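# Place a grinder body inside the open carton

## Task

Put a single grinder body into the carton that stands open, then release it so the gripper is no longer holding it.

## Robot and tools

Robot: two arms, left_arm and right_arm, each with six joints and a parallel gripper. Everything lives in one scene frame. Its origin sits on the tabletop midway between the arms, +x points out across the table, +z points up, and left_arm is on the +y side. The arm names are labels only and do not tell you which side of a camera image something is on.

Joint order. In every command row and every per-joint list in a result, each arm reads: shoulder, elbow, waist, wrist pitch, wrist yaw, wrist roll. Trust this order over any other naming. Stated ranges in radians: shoulder 0.000 to 3.142, elbow 0.000 to 3.019, waist -2.880 to 2.880, wrist pitch -1.693 to 1.571, wrist yaw -1.571 to 1.571, wrist roll -2.094 to 2.094. True ends may differ by up to 0.019 rad either way.

Row layout. One row is a single flat list of 14 numbers covering both arms, even when only one arm should move: left_arm's six joint angles then its opening, then right_arm's six angles then its opening. Joint values are absolute target angles in radians, the same values the Joint positions line prints, not offsets. Opening is a scale from -1 (closed) to +1 (fully open), also absolute.

Tools.
execute_actions(actions): a list of actions run one after another. Each action is a table of up to 15 rows; each row lasts one control step of 1/30 s, and if the table has fewer than 15 rows the final row is repeated to fill the rest. An empty list just returns the current state and images. A target more than 0.019 rad outside a joint range, and farther out than that joint currently is, gets the call rejected; a target beyond the real end is clipped to it and the result may say "joint sent to its limit" (absence of that line does not prove more room exists).
move(target, speed, blocking): target is one 14-number row as above, absolute. All joints of both arms travel on paths that finish together, so grippers trace curves; duration is clamped to 0.5 to 10 s. speed (rad/s, 0.01 to 2, default 0.5) caps the joint with the longest travel. Finger openings are sent at the start. The paths ignore obstacles and the other arm. blocking=false returns after 0.5 s while motion continues; until a result shows it ended you must use wait or stop before sending more rows or moves. The result adds a "move:" line: the ending (done, off_target, moving, held, fault), limits=held or limits=none, and the joint per arm farthest from its target. After limits=held an arm can suddenly speed up.
wait(seconds): 0 to 10; arms keep their last command, and a running move carries on (wait returns early when it ends).
stop(): brakes a running move; needs braking distance, more when fast; fingers continue.
zoom_image(camera, region): camera is cam_left_wrist or cam_right_wrist; region is [x0, y0, x1, y1] in image pixels, top-left origin, at most 504 by 504.
finished_scene(scene): ends the current scene, given its number, after the last command has been held; cannot be undone. The goal must be met and still hold.

Results. The state line gives each gripper's end_effector_position (metres, scene frame) and end_effector_quat_wxyz; the point is between the finger pads, roughly 1 cm behind the tips, and readings get less accurate at long reach. Gripper fingers point along its +z and close along its y. Joint positions and Joint velocities list each arm's joints (rad, rad/s) then the pad gap in metres (0.094 open). Joint targets shows what the joints are currently driven toward; these may drift with no new command, and to freeze a joint you resend its Joint targets value. grip_measured is the measured opening on the command scale, each gripper off by up to about 1 mm. Joint torques are raw drive outputs with per-unit offset, scaling and noise, so treat them loosely. "joint command not followed" means a clearance check altered or blocked some joint targets. Cameras are both 504x504 fisheye wrist cameras, images returned in the order cam_left_wrist, cam_right_wrist.

Motion limits. Per step, each joint's command is kept within a lead of its measured angle: waist 0.264, shoulder 0.32, elbow 0.276, wrist pitch 0.33, wrist yaw 0.186, wrist roll 0.522 rad. If targets would move a gripper over 70 mm from where it is, they are scaled back. So big moves take several actions, and a motion left unfinished should be commanded again.

Gripping. To hold something, command an opening a bit under grip_measured: about 0.03 less for a firm grip, less difference for a gentle one. Pad force tops out near 50 to 62 N, weaker on very thin parts, with a brief spike on first contact. Holding a load heats motors; a MOTOR HOT line appears from 85 °C and at 100 °C that arm goes limp and drops (OVER-TEMPERATURE FAULT), so don't hold loads longer than needed.

Cautions. Nothing may leave the table, or the task fails. Avoid drops, slips, slams and hard pushes; faster motion and targets set deep past a contact hit harder. Keep the arms from colliding or pressing on each other. Held parts may occasionally be tugged and loose objects nudged, so recheck. The robot keeps its last command while you think, so avoid leaving it mid-action in a risky pose. Open the gripper fully to release once the grinder body is in the carton, then end the scene.

Each tool is called after "Emit:" as a command line: name --argument value for each argument, lists and objects as JSON in quotes; but a table of rows of numbers goes row by row, as --pt "numbers of a row", without its own name.

## Session

Emit:
execute_actions --actions '[]'

Scene clock: 0.00 s.
left_arm: end_effector_position=(+0.5810, -0.0106, +0.1680) grip_measured=+1.000 end_effector_quat_wxyz=(+0.691, +0.486, +0.497, +0.199) | right_arm: end_effector_position=(+0.1421, -0.6425, +0.3895) grip_measured=+1.000 end_effector_quat_wxyz=(+0.155, +0.920, +0.345, +0.106)
Joint names: [shoulder, elbow, waist, wrist pitch, wrist yaw, wrist roll]
Joint positions: left_arm=[ 1.894  0.957 -0.165  0.971  0.126  1.05   0.094] | right_arm=[ 1.226  1.518 -1.262 -1.557 -0.226  1.193  0.094]
Joint velocities: left_arm=[-0.015  0.002  0.005 -0.012 -0.022 -0.007  0.   ] | right_arm=[ 0.015  0.027  0.005 -0.022 -0.066  0.007  0.   ]
Joint torques (N m, as the arm reports them, + toward a larger angle): no reading
Joint targets: left_arm=[1.902 0.974 -0.165 0.974 0.126 1.050] | right_arm=[1.229 1.540 -1.262 -1.556 -0.226 1.193]

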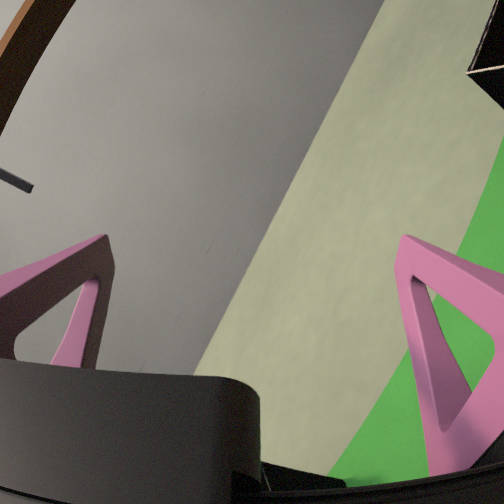

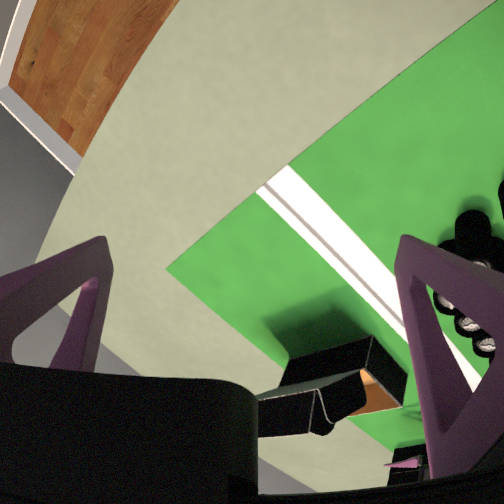

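Emit:
move --target '[0.4,0.35,0.103,-0.1,0.8,0.0,1,1.0,1.1,0.3,-1.67,0.0,-1.5,0.6]' --speed 1.2

Scene clock: 11.20 s.
left_arm: end_effector_position=(+0.2153, +0.1006, +0.2993) grip_measured=+1.000 end_effector_quat_wxyz=(+0.593, +0.299, +0.675, -0.321) | right_arm: end_effector_position=(+0.2342, -0.2018, +0.2772) grip_measured=+0.601 end_effector_quat_wxyz=(-0.003, +0.778, -0.629, -0.001)
Joint names: [shoulder, elbow, waist, wrist pitch, wrist yaw, wrist roll]
Joint positions: left_arm=[ 0.4    0.358  0.091 -0.087  0.796  0.015  0.094] | right_arm=[ 1.008  1.102  0.294 -1.661 -0.005 -1.492  0.075]
Joint velocities: left_arm=[-0.005  0.007 -0.005 -0.007 -0.007  0.007  0.   ] | right_arm=[-0.005 -0.007  0.005 -0.012  0.022  0.066  0.   ]
Joint torques (N m, as the arm reports them, + toward a larger angle): left_arm=[ 1.44  9.99  0.29  0.88  0.27 -0.1 ] | right_arm=[-4.92  9.11  0.02 -0.38 -0.04 -0.25]
Joint targets: left_arm=[0.400 0.350 0.103 -0.100 0.800 -0.000] | right_arm=[1.000 1.100 0.300 -1.670 -0.000 -1.500]
move: done; limits=none; left_arm: farthest joint: the wrist roll, 0.015 radians from its target (1.050 radians at the start); right_arm: farthest joint: the wrist pitch, 0.009 radians from its target (0.113 radians at the start)

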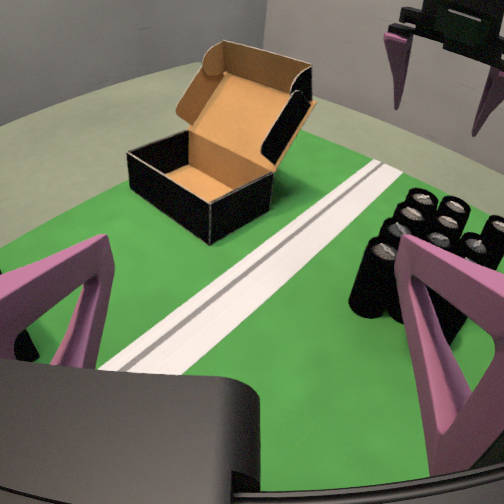

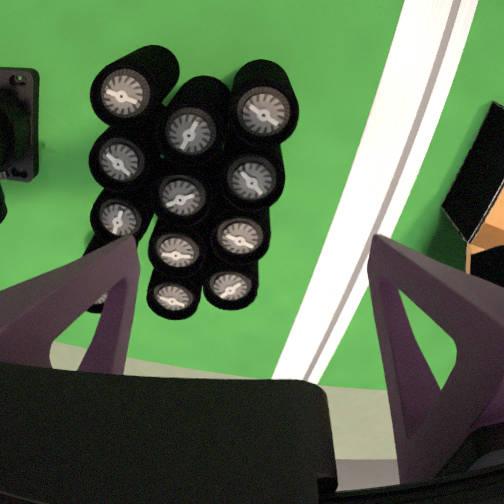

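Emit:
move --target '[0.4,0.35,0.103,-0.1,0.8,0.0,1,1.082,0.754,0.239,-1.239,0.0,-0.772,0.6]' --speed 0.7

Scene clock: 22.30 s.
left_arm: end_effector_position=(+0.2153, +0.1006, +0.2993) grip_measured=+1.000 end_effector_quat_wxyz=(+0.593, +0.299, +0.675, -0.321) | right_arm: end_effector_position=(+0.2416, -0.2113, +0.1291) grip_measured=+0.601 end_effector_quat_wxyz=(+0.000, -0.492, +0.871, +0.002)
Joint names: [shoulder, elbow, waist, wrist pitch, wrist yaw, wrist roll]
Joint positions: left_arm=[ 0.4    0.358  0.091 -0.087  0.796  0.015  0.094] | right_arm=[ 1.074  0.752  0.252 -1.25  -0.005 -0.78   0.075]
Joint velocities: left_arm=[ 0.005  0.007  0.005  0.007 -0.022 -0.037  0.   ] | right_arm=[-0.005 -0.007 -0.015 -0.007  0.037 -0.007  0.   ]
Joint torques (N m, as the arm reports them, + toward a larger angle): left_arm=[ 1.46  9.98  0.28  0.89  0.27 -0.08] | right_arm=[-4.18  9.05 -1.74  0.62 -0.01 -0.06]
Joint targets: left_arm=[0.400 0.350 0.103 -0.100 0.800 0.000] | right_arm=[1.082 0.754 0.239 -1.239 -0.000 -0.772]
move: done; limits=none; left_arm: farthest joint: the wrist roll, 0.015 radians from its target (0.015 radians at the start); right_arm: farthest joint: the waist, 0.013 radians from its target (0.055 radians at the start)

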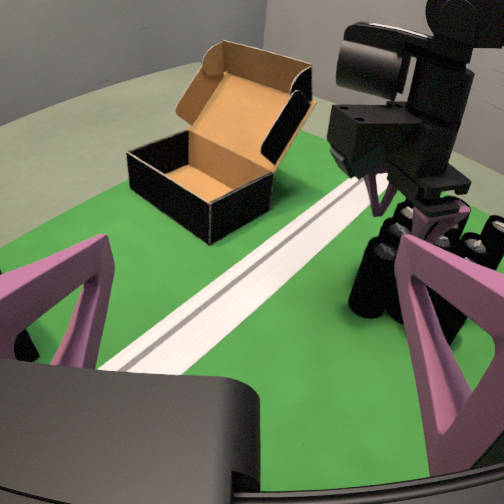

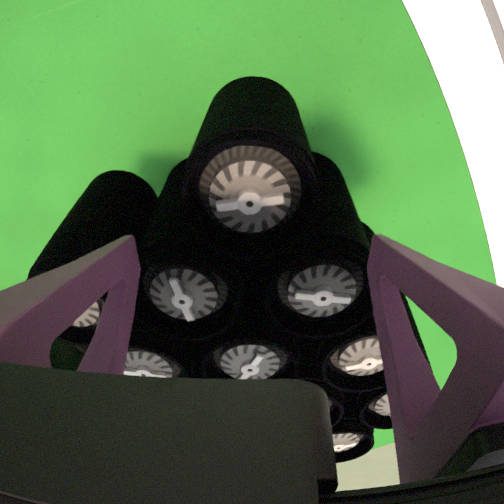

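Emit:
move --target '[0.4,0.35,0.103,-0.1,0.8,0.0,1,1.167,0.638,0.239,-1.048,0.0,-0.772,0.6]' --speed 0.3

Emit:
move --target '[0.4,0.35,0.103,-0.1,0.8,0.0,1,1.167,0.638,0.239,-1.048,0.0,-0.772,0.0]' --speed 0.3

Scene clock: 32.20 s.
left_arm: end_effector_position=(+0.2153, +0.1006, +0.2993) grip_measured=+1.000 end_effector_quat_wxyz=(+0.593, +0.299, +0.675, -0.321) | right_arm: end_effector_position=(+0.2474, -0.2098, +0.0764) grip_measured=+0.601 end_effector_quat_wxyz=(+0.009, -0.488, +0.873, -0.000)
Joint names: [shoulder, elbow, waist, wrist pitch, wrist yaw, wrist roll]
Joint positions: left_arm=[ 0.4    0.358  0.091 -0.087  0.796  0.014  0.094] | right_arm=[ 1.149  0.653  0.252 -1.058 -0.005 -0.772  0.075]
Joint velocities: left_arm=[-0.015 -0.012 -0.024  0.002  0.051  0.11   0.   ] | right_arm=[-0.005 -0.002  0.005 -0.002  0.037 -0.037  0.   ]
Joint torques (N m, as the arm reports them, + toward a larger angle): left_arm=[ 1.48  9.97  0.28  0.88  0.27 -0.08] | right_arm=[-3.95  7.02 -1.7   0.62 -0.01 -0.15]
Joint targets: left_arm=[0.400 0.350 0.103 -0.100 0.800 -0.000] | right_arm=[1.167 0.638 0.239 -1.048 0.000 -0.772]
move: done; limits=none; left_arm: farthest joint: the wrist roll, 0.014 radians from its target (0.015 radians at the start); right_arm: farthest joint: the shoulder, 0.018 radians from its target (0.093 radians at the start)

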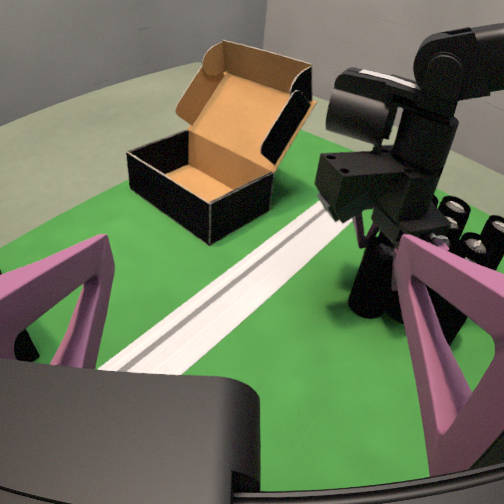

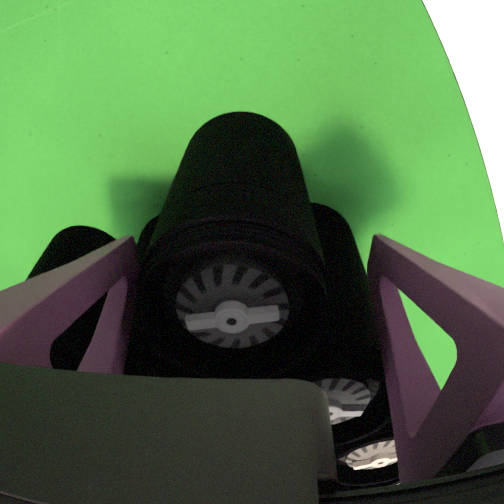

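Scene clock: 32.90 s.
left_arm: end_effector_position=(+0.2153, +0.1006, +0.2993) grip_measured=+1.000 end_effector_quat_wxyz=(+0.593, +0.299, +0.675, -0.321) | right_arm: end_effector_position=(+0.2475, -0.2091, +0.0760) grip_measured=+0.052 end_effector_quat_wxyz=(+0.010, -0.488, +0.873, +0.002)
Joint names: [shoulder, elbow, waist, wrist pitch, wrist yaw, wrist roll]
Joint positions: left_arm=[ 0.4    0.358  0.091 -0.087  0.796  0.014  0.094] | right_arm=[ 1.149  0.652  0.252 -1.055 -0.009 -0.772  0.049]
Joint velocities: left_arm=[-0.005  0.007 -0.024  0.002 -0.051  0.022  0.   ] | right_arm=[ 0.005 -0.002 -0.015  0.012  0.037 -0.037 -0.001]
Joint torques (N m, as the arm reports them, + toward a larger angle): left_arm=[ 1.44  9.98  0.26  0.89  0.27 -0.08] | right_arm=[-3.96  7.07 -1.72  0.45  0.16 -0.15]
Joint targets: left_arm=[0.400 0.350 0.103 -0.100 0.800 0.000] | right_arm=[1.167 0.638 0.239 -1.048 -0.000 -0.772]
move: done; limits=none; left_arm: farthest joint: the wrist roll, 0.014 radians from its target (0.014 radians at the start); right_arm: farthest joint: the shoulder, 0.018 radians from its target (0.018 radians at the start)

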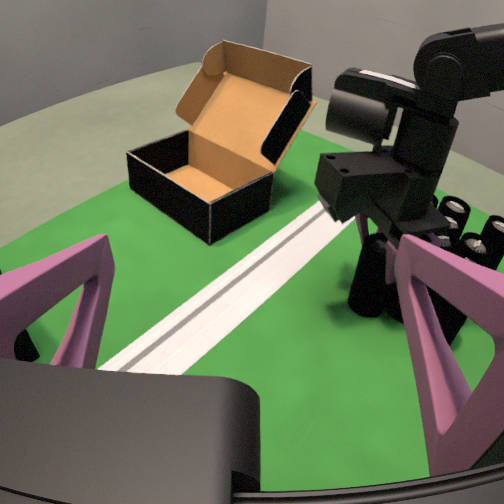

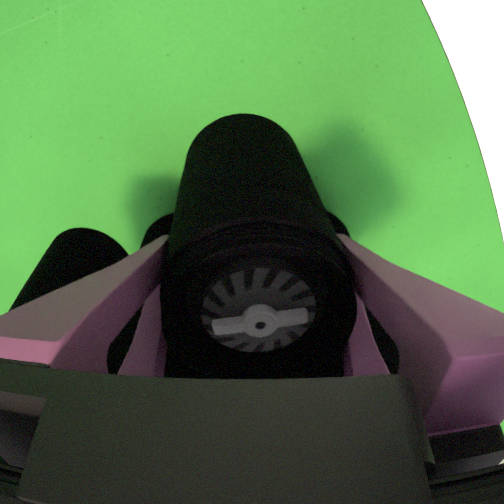

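Emit:
zoom_image --camera "cam_left_wrist" --region '[100, 30, 340, 270]'

Region (100, 30, 340, 270) of cam_left_wrist's 504x504 image, scaled by 2.100, with more detail than that image has.

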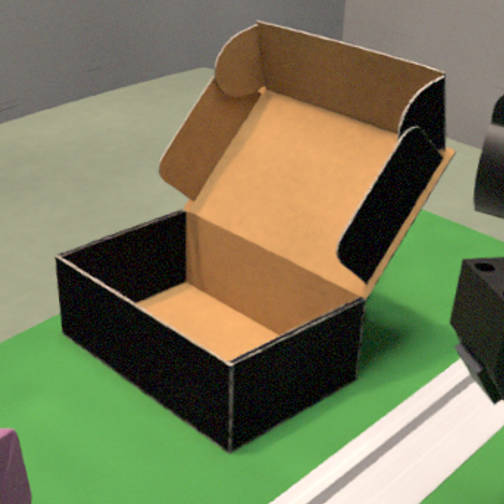

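Emit:
move --target '[0.4,0.35,0.103,-0.1,0.8,0.0,1,1.21,1.04,0.2,-0.98,0.05,-0.5,0.0]' --speed 0.5

Emit:
move --target '[0.4,0.35,0.103,-0.1,0.8,0.0,1,1.55,0.842,0.14,0.262,0.205,0.108,0.0]' --speed 0.8

Scene clock: 78.03 s.
left_arm: end_effector_position=(+0.2153, +0.1006, +0.2993) grip_measured=+1.000 end_effector_quat_wxyz=(+0.593, +0.299, +0.675, -0.321) | right_arm: end_effector_position=(+0.3901, -0.1996, +0.1977) grip_measured=+0.052 end_effector_quat_wxyz=(+0.176, -0.341, +0.922, -0.049)
Joint names: [shoulder, elbow, waist, wrist pitch, wrist yaw, wrist roll]
Joint positions: left_arm=[ 0.4    0.358  0.091 -0.087  0.796  0.014  0.094] | right_arm=[ 1.205  0.991  0.212 -0.993  0.045 -0.509  0.049]
Joint velocities: left_arm=[-0.015 -0.007  0.005 -0.007  0.022  0.007  0.   ] | right_arm=[-0.005 -0.007  0.005 -0.022 -0.051  0.007  0.   ]
Joint torques (N m, as the arm reports them, + toward a larger angle): left_arm=[ 1.45  9.98  0.26  0.88  0.27 -0.08] | right_arm=[-7.36 13.66 -1.63  1.47  0.06 -0.05]
Joint targets: left_arm=[0.400 0.350 0.103 -0.100 0.800 -0.000] | right_arm=[1.210 1.040 0.200 -0.980 0.050 -0.500]
move: off_target (right_arm); limits=none; left_arm: farthest joint: the wrist roll, 0.014 radians from its target (0.014 radians at the start); right_arm: farthest joint: the elbow, 0.049 radians from its target (0.388 radians at the start)

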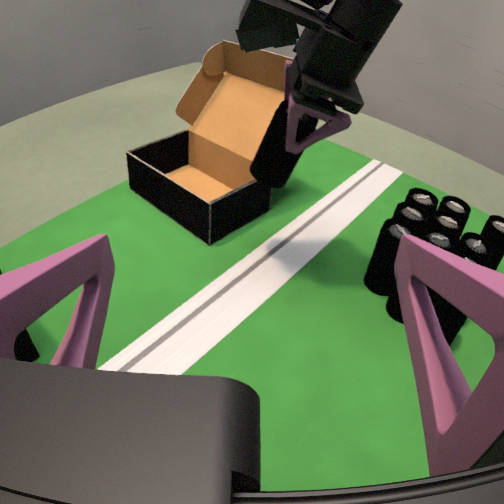

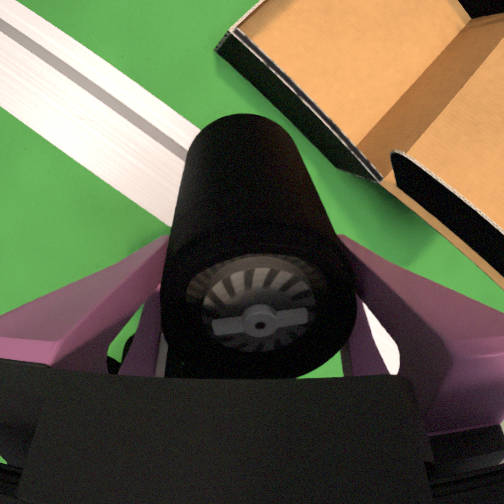

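Scene clock: 80.37 s.
left_arm: end_effector_position=(+0.2153, +0.1006, +0.2993) grip_measured=+1.000 end_effector_quat_wxyz=(+0.593, +0.299, +0.675, -0.321) | right_arm: end_effector_position=(+0.5688, -0.2247, +0.1449) grip_measured=+0.052 end_effector_quat_wxyz=(+0.519, +0.031, +0.854, -0.022)
Joint names: [shoulder, elbow, waist, wrist pitch, wrist yaw, wrist roll]
Joint positions: left_arm=[ 0.4    0.358  0.091 -0.087  0.796  0.014  0.094] | right_arm=[1.55  0.83  0.151 0.232 0.2   0.099 0.049]
Joint velocities: left_arm=[-0.005 -0.012 -0.024 -0.002  0.066  0.066  0.   ] | right_arm=[-0.005 -0.012  0.005  0.007  0.037  0.022 -0.   ]
Joint torques (N m, as the arm reports them, + toward a larger angle): left_arm=[ 1.47  9.97  0.29  0.89  0.27 -0.08] | right_arm=[-11.14   9.3   -1.6    3.31   0.2   -0.05]
Joint targets: left_arm=[0.400 0.350 0.103 -0.100 0.800 -0.000] | right_arm=[1.550 0.842 0.140 0.262 0.205 0.108]
move: off_target (right_arm); limits=none; left_arm: farthest joint: the wrist roll, 0.014 radians from its target (0.014 radians at the start); right_arm: farthest joint: the wrist pitch, 0.030 radians from its target (1.255 radians at the start)

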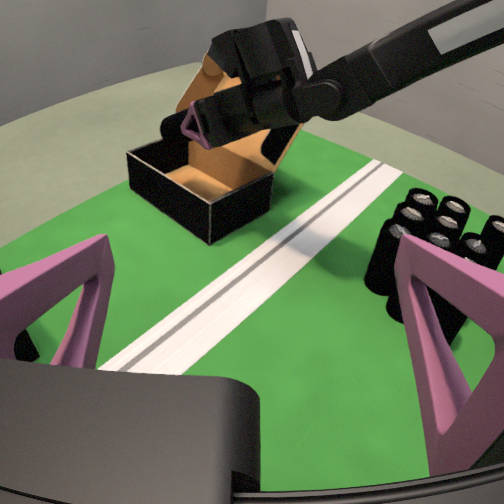

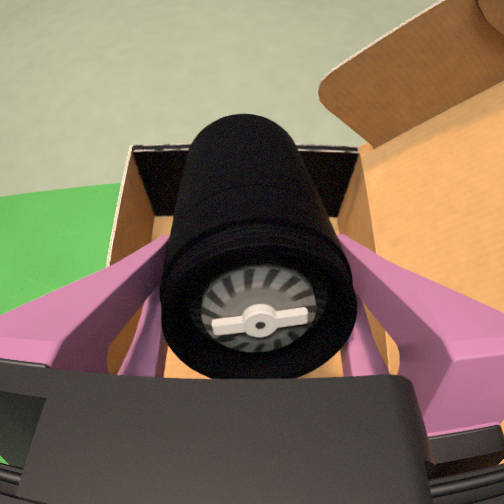

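Emit:
move --target '[0.4,0.35,0.103,-0.1,0.8,0.0,1,1.684,0.766,0.172,0.467,0.205,0.108,0.0]' --speed 0.3

Scene clock: 87.37 s.
left_arm: end_effector_position=(+0.2153, +0.1006, +0.2993) grip_measured=+1.000 end_effector_quat_wxyz=(+0.593, +0.299, +0.675, -0.321) | right_arm: end_effector_position=(+0.5602, -0.2204, +0.0792) grip_measured=+0.052 end_effector_quat_wxyz=(+0.518, +0.027, +0.855, -0.019)
Joint names: [shoulder, elbow, waist, wrist pitch, wrist yaw, wrist roll]
Joint positions: left_arm=[ 0.4    0.358  0.091 -0.087  0.796  0.014  0.094] | right_arm=[1.684 0.757 0.161 0.436 0.2   0.1   0.049]
Joint velocities: left_arm=[-0.005 -0.007 -0.024 -0.012 -0.051  0.051  0.   ] | right_arm=[ 0.005  0.002  0.005  0.012  0.051 -0.007 -0.   ]
Joint torques (N m, as the arm reports them, + toward a larger angle): left_arm=[ 1.45  9.97  0.26  0.87  0.27 -0.08] | right_arm=[-11.62   7.75   0.44   3.31   0.19  -0.08]
Joint targets: left_arm=[0.400 0.350 0.103 -0.100 0.800 0.000] | right_arm=[1.684 0.766 0.172 0.467 0.205 0.108]
move: off_target (right_arm); limits=none; left_arm: farthest joint: the wrist roll, 0.014 radians from its target (0.014 radians at the start); right_arm: farthest joint: the wrist pitch, 0.031 radians from its target (0.235 radians at the start)

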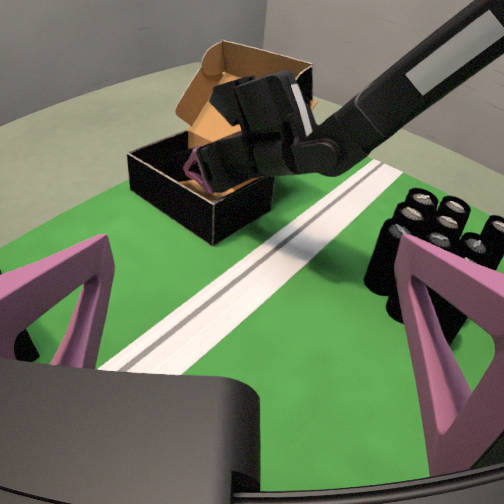

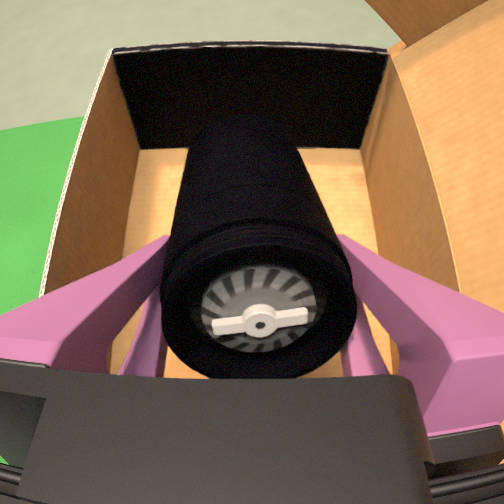

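Emit:
move --target '[0.4,0.35,0.103,-0.1,0.8,0.0,1,1.712,0.766,0.172,0.467,0.205,0.108,0.0]' --speed 0.06

Scene clock: 90.80 s.
left_arm: end_effector_position=(+0.2153, +0.1006, +0.2993) grip_measured=+1.000 end_effector_quat_wxyz=(+0.593, +0.299, +0.675, -0.321) | right_arm: end_effector_position=(+0.5586, -0.2206, +0.0719) grip_measured=+0.052 end_effector_quat_wxyz=(+0.514, +0.027, +0.857, -0.020)
Joint names: [shoulder, elbow, waist, wrist pitch, wrist yaw, wrist roll]
Joint positions: left_arm=[ 0.4    0.358  0.091 -0.087  0.796  0.014  0.094] | right_arm=[1.696 0.753 0.161 0.443 0.2   0.102 0.049]
Joint velocities: left_arm=[-0.015  0.002 -0.024 -0.002 -0.022  0.022  0.   ] | right_arm=[ 0.005 -0.017 -0.005 -0.012 -0.007 -0.081  0.   ]
Joint torques (N m, as the arm reports them, + toward a larger angle): left_arm=[ 1.45  9.97  0.26  0.88  0.27 -0.08] | right_arm=[-10.39   7.93   0.44   2.96   0.19  -0.09]
Joint targets: left_arm=[0.400 0.350 0.103 -0.100 0.800 -0.000] | right_arm=[1.712 0.766 0.172 0.467 0.205 0.108]
move: off_target (right_arm); limits=none; left_arm: farthest joint: the wrist roll, 0.014 radians from its target (0.014 radians at the start); right_arm: farthest joint: the wrist pitch, 0.024 radians from its target (0.031 radians at the start)

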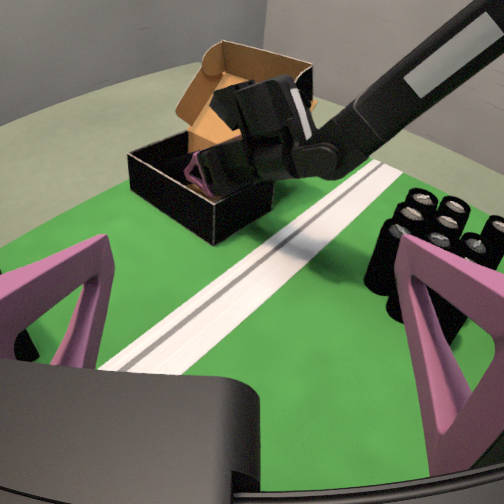

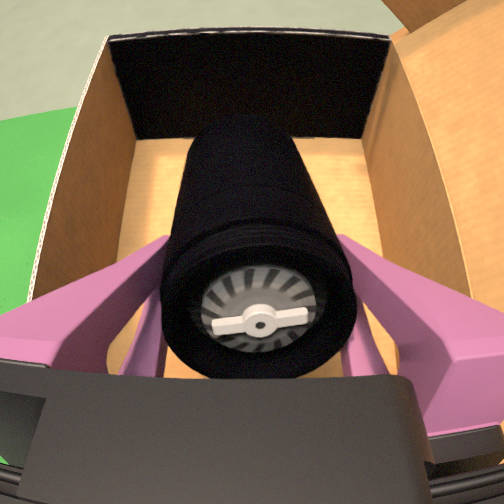

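The wrist pitch eased up as it did in scene 1, so the body has touched the floor. I'll release and then retreat.

Emit:
move --target '[0.4,0.35,0.103,-0.1,0.8,0.0,1,1.70,0.766,0.172,0.455,0.205,0.108,0.3]' --speed 0.06

Emit:
move --target '[0.4,0.35,0.103,-0.1,0.8,0.0,1,1.5,0.83,0.18,0.25,0.205,0.108,0.3]' --speed 0.4

Scene clock: 95.97 s.
left_arm: end_effector_position=(+0.2153, +0.1006, +0.2993) grip_measured=+1.000 end_effector_quat_wxyz=(+0.593, +0.299, +0.675, -0.321) | right_arm: end_effector_position=(+0.5586, -0.2207, +0.0719) grip_measured=+0.299 end_effector_quat_wxyz=(+0.514, +0.027, +0.857, -0.020)
Joint names: [shoulder, elbow, waist, wrist pitch, wrist yaw, wrist roll]
Joint positions: left_arm=[ 0.4    0.358  0.091 -0.087  0.796  0.014  0.094] | right_arm=[1.696 0.753 0.161 0.443 0.2   0.102 0.061]
Joint velocities: left_arm=[-0.005 -0.002 -0.015  0.012 -0.022 -0.007  0.   ] | right_arm=[ 0.005 -0.017 -0.015  0.002 -0.022 -0.007 -0.001]
Joint torques (N m, as the arm reports them, + toward a larger angle): left_arm=[ 1.44  9.98  0.28  0.88  0.27 -0.08] | right_arm=[-11.28   7.91   0.41   2.4    0.17  -0.09]
Joint targets: left_arm=[0.400 0.350 0.103 -0.100 0.800 0.000] | right_arm=[1.700 0.766 0.172 0.455 0.205 0.108]
move: done; limits=none; left_arm: farthest joint: the wrist roll, 0.014 radians from its target (0.014 radians at the start); right_arm: farthest joint: the elbow, 0.013 radians from its target (0.013 radians at the start)

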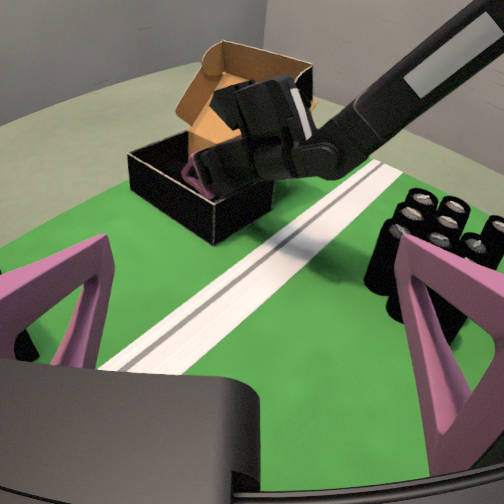

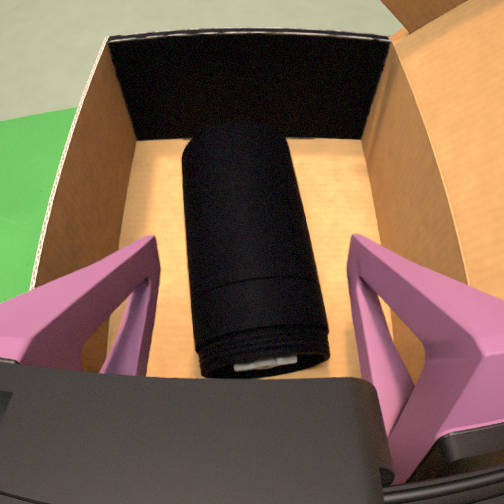

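Scene clock: 97.03 s.
left_arm: end_effector_position=(+0.2153, +0.1006, +0.2993) grip_measured=+1.000 end_effector_quat_wxyz=(+0.593, +0.299, +0.675, -0.321) | right_arm: end_effector_position=(+0.5589, -0.2171, +0.1690) grip_measured=+0.299 end_effector_quat_wxyz=(+0.544, +0.028, +0.839, -0.012)
Joint names: [shoulder, elbow, waist, wrist pitch, wrist yaw, wrist roll]
Joint positions: left_arm=[ 0.4    0.358  0.091 -0.087  0.796  0.014  0.094] | right_arm=[1.491 0.8   0.167 0.261 0.2   0.102 0.061]
Joint velocities: left_arm=[-0.005  0.012  0.015 -0.022 -0.007  0.037  0.   ] | right_arm=[-0.005 -0.007  0.005 -0.022 -0.007 -0.051 -0.   ]
Joint torques (N m, as the arm reports them, + toward a larger angle): left_arm=[ 1.42  9.97  0.28  0.88  0.27 -0.08] | right_arm=[-9.77 10.99  0.61  1.42  0.16 -0.1 ]
Joint targets: left_arm=[0.400 0.350 0.103 -0.100 0.800 -0.000] | right_arm=[1.500 0.830 0.180 0.250 0.205 0.108]
move: off_target (right_arm); limits=none; left_arm: farthest joint: the wrist roll, 0.014 radians from its target (0.014 radians at the start); right_arm: farthest joint: the elbow, 0.030 radians from its target (0.077 radians at the start)

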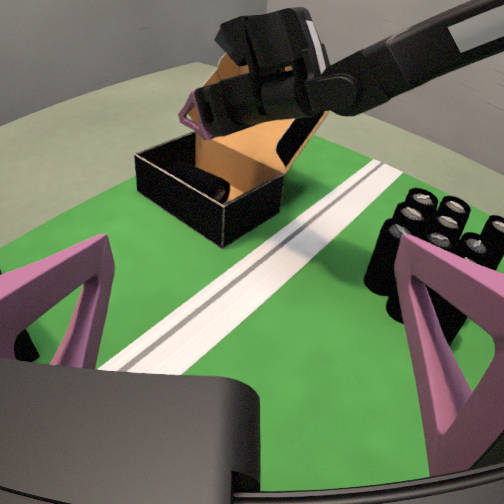

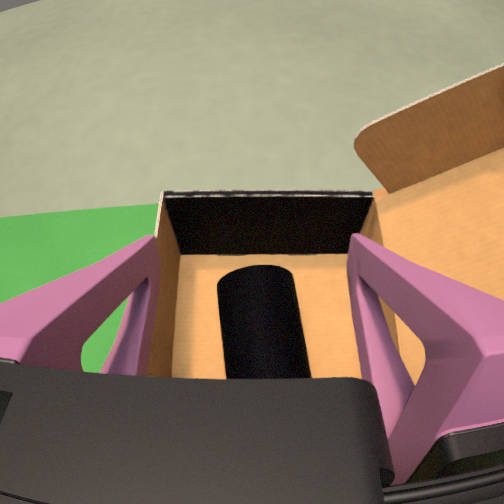

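Emit:
finished_scene --scene 2

The scene is finished: the task was done.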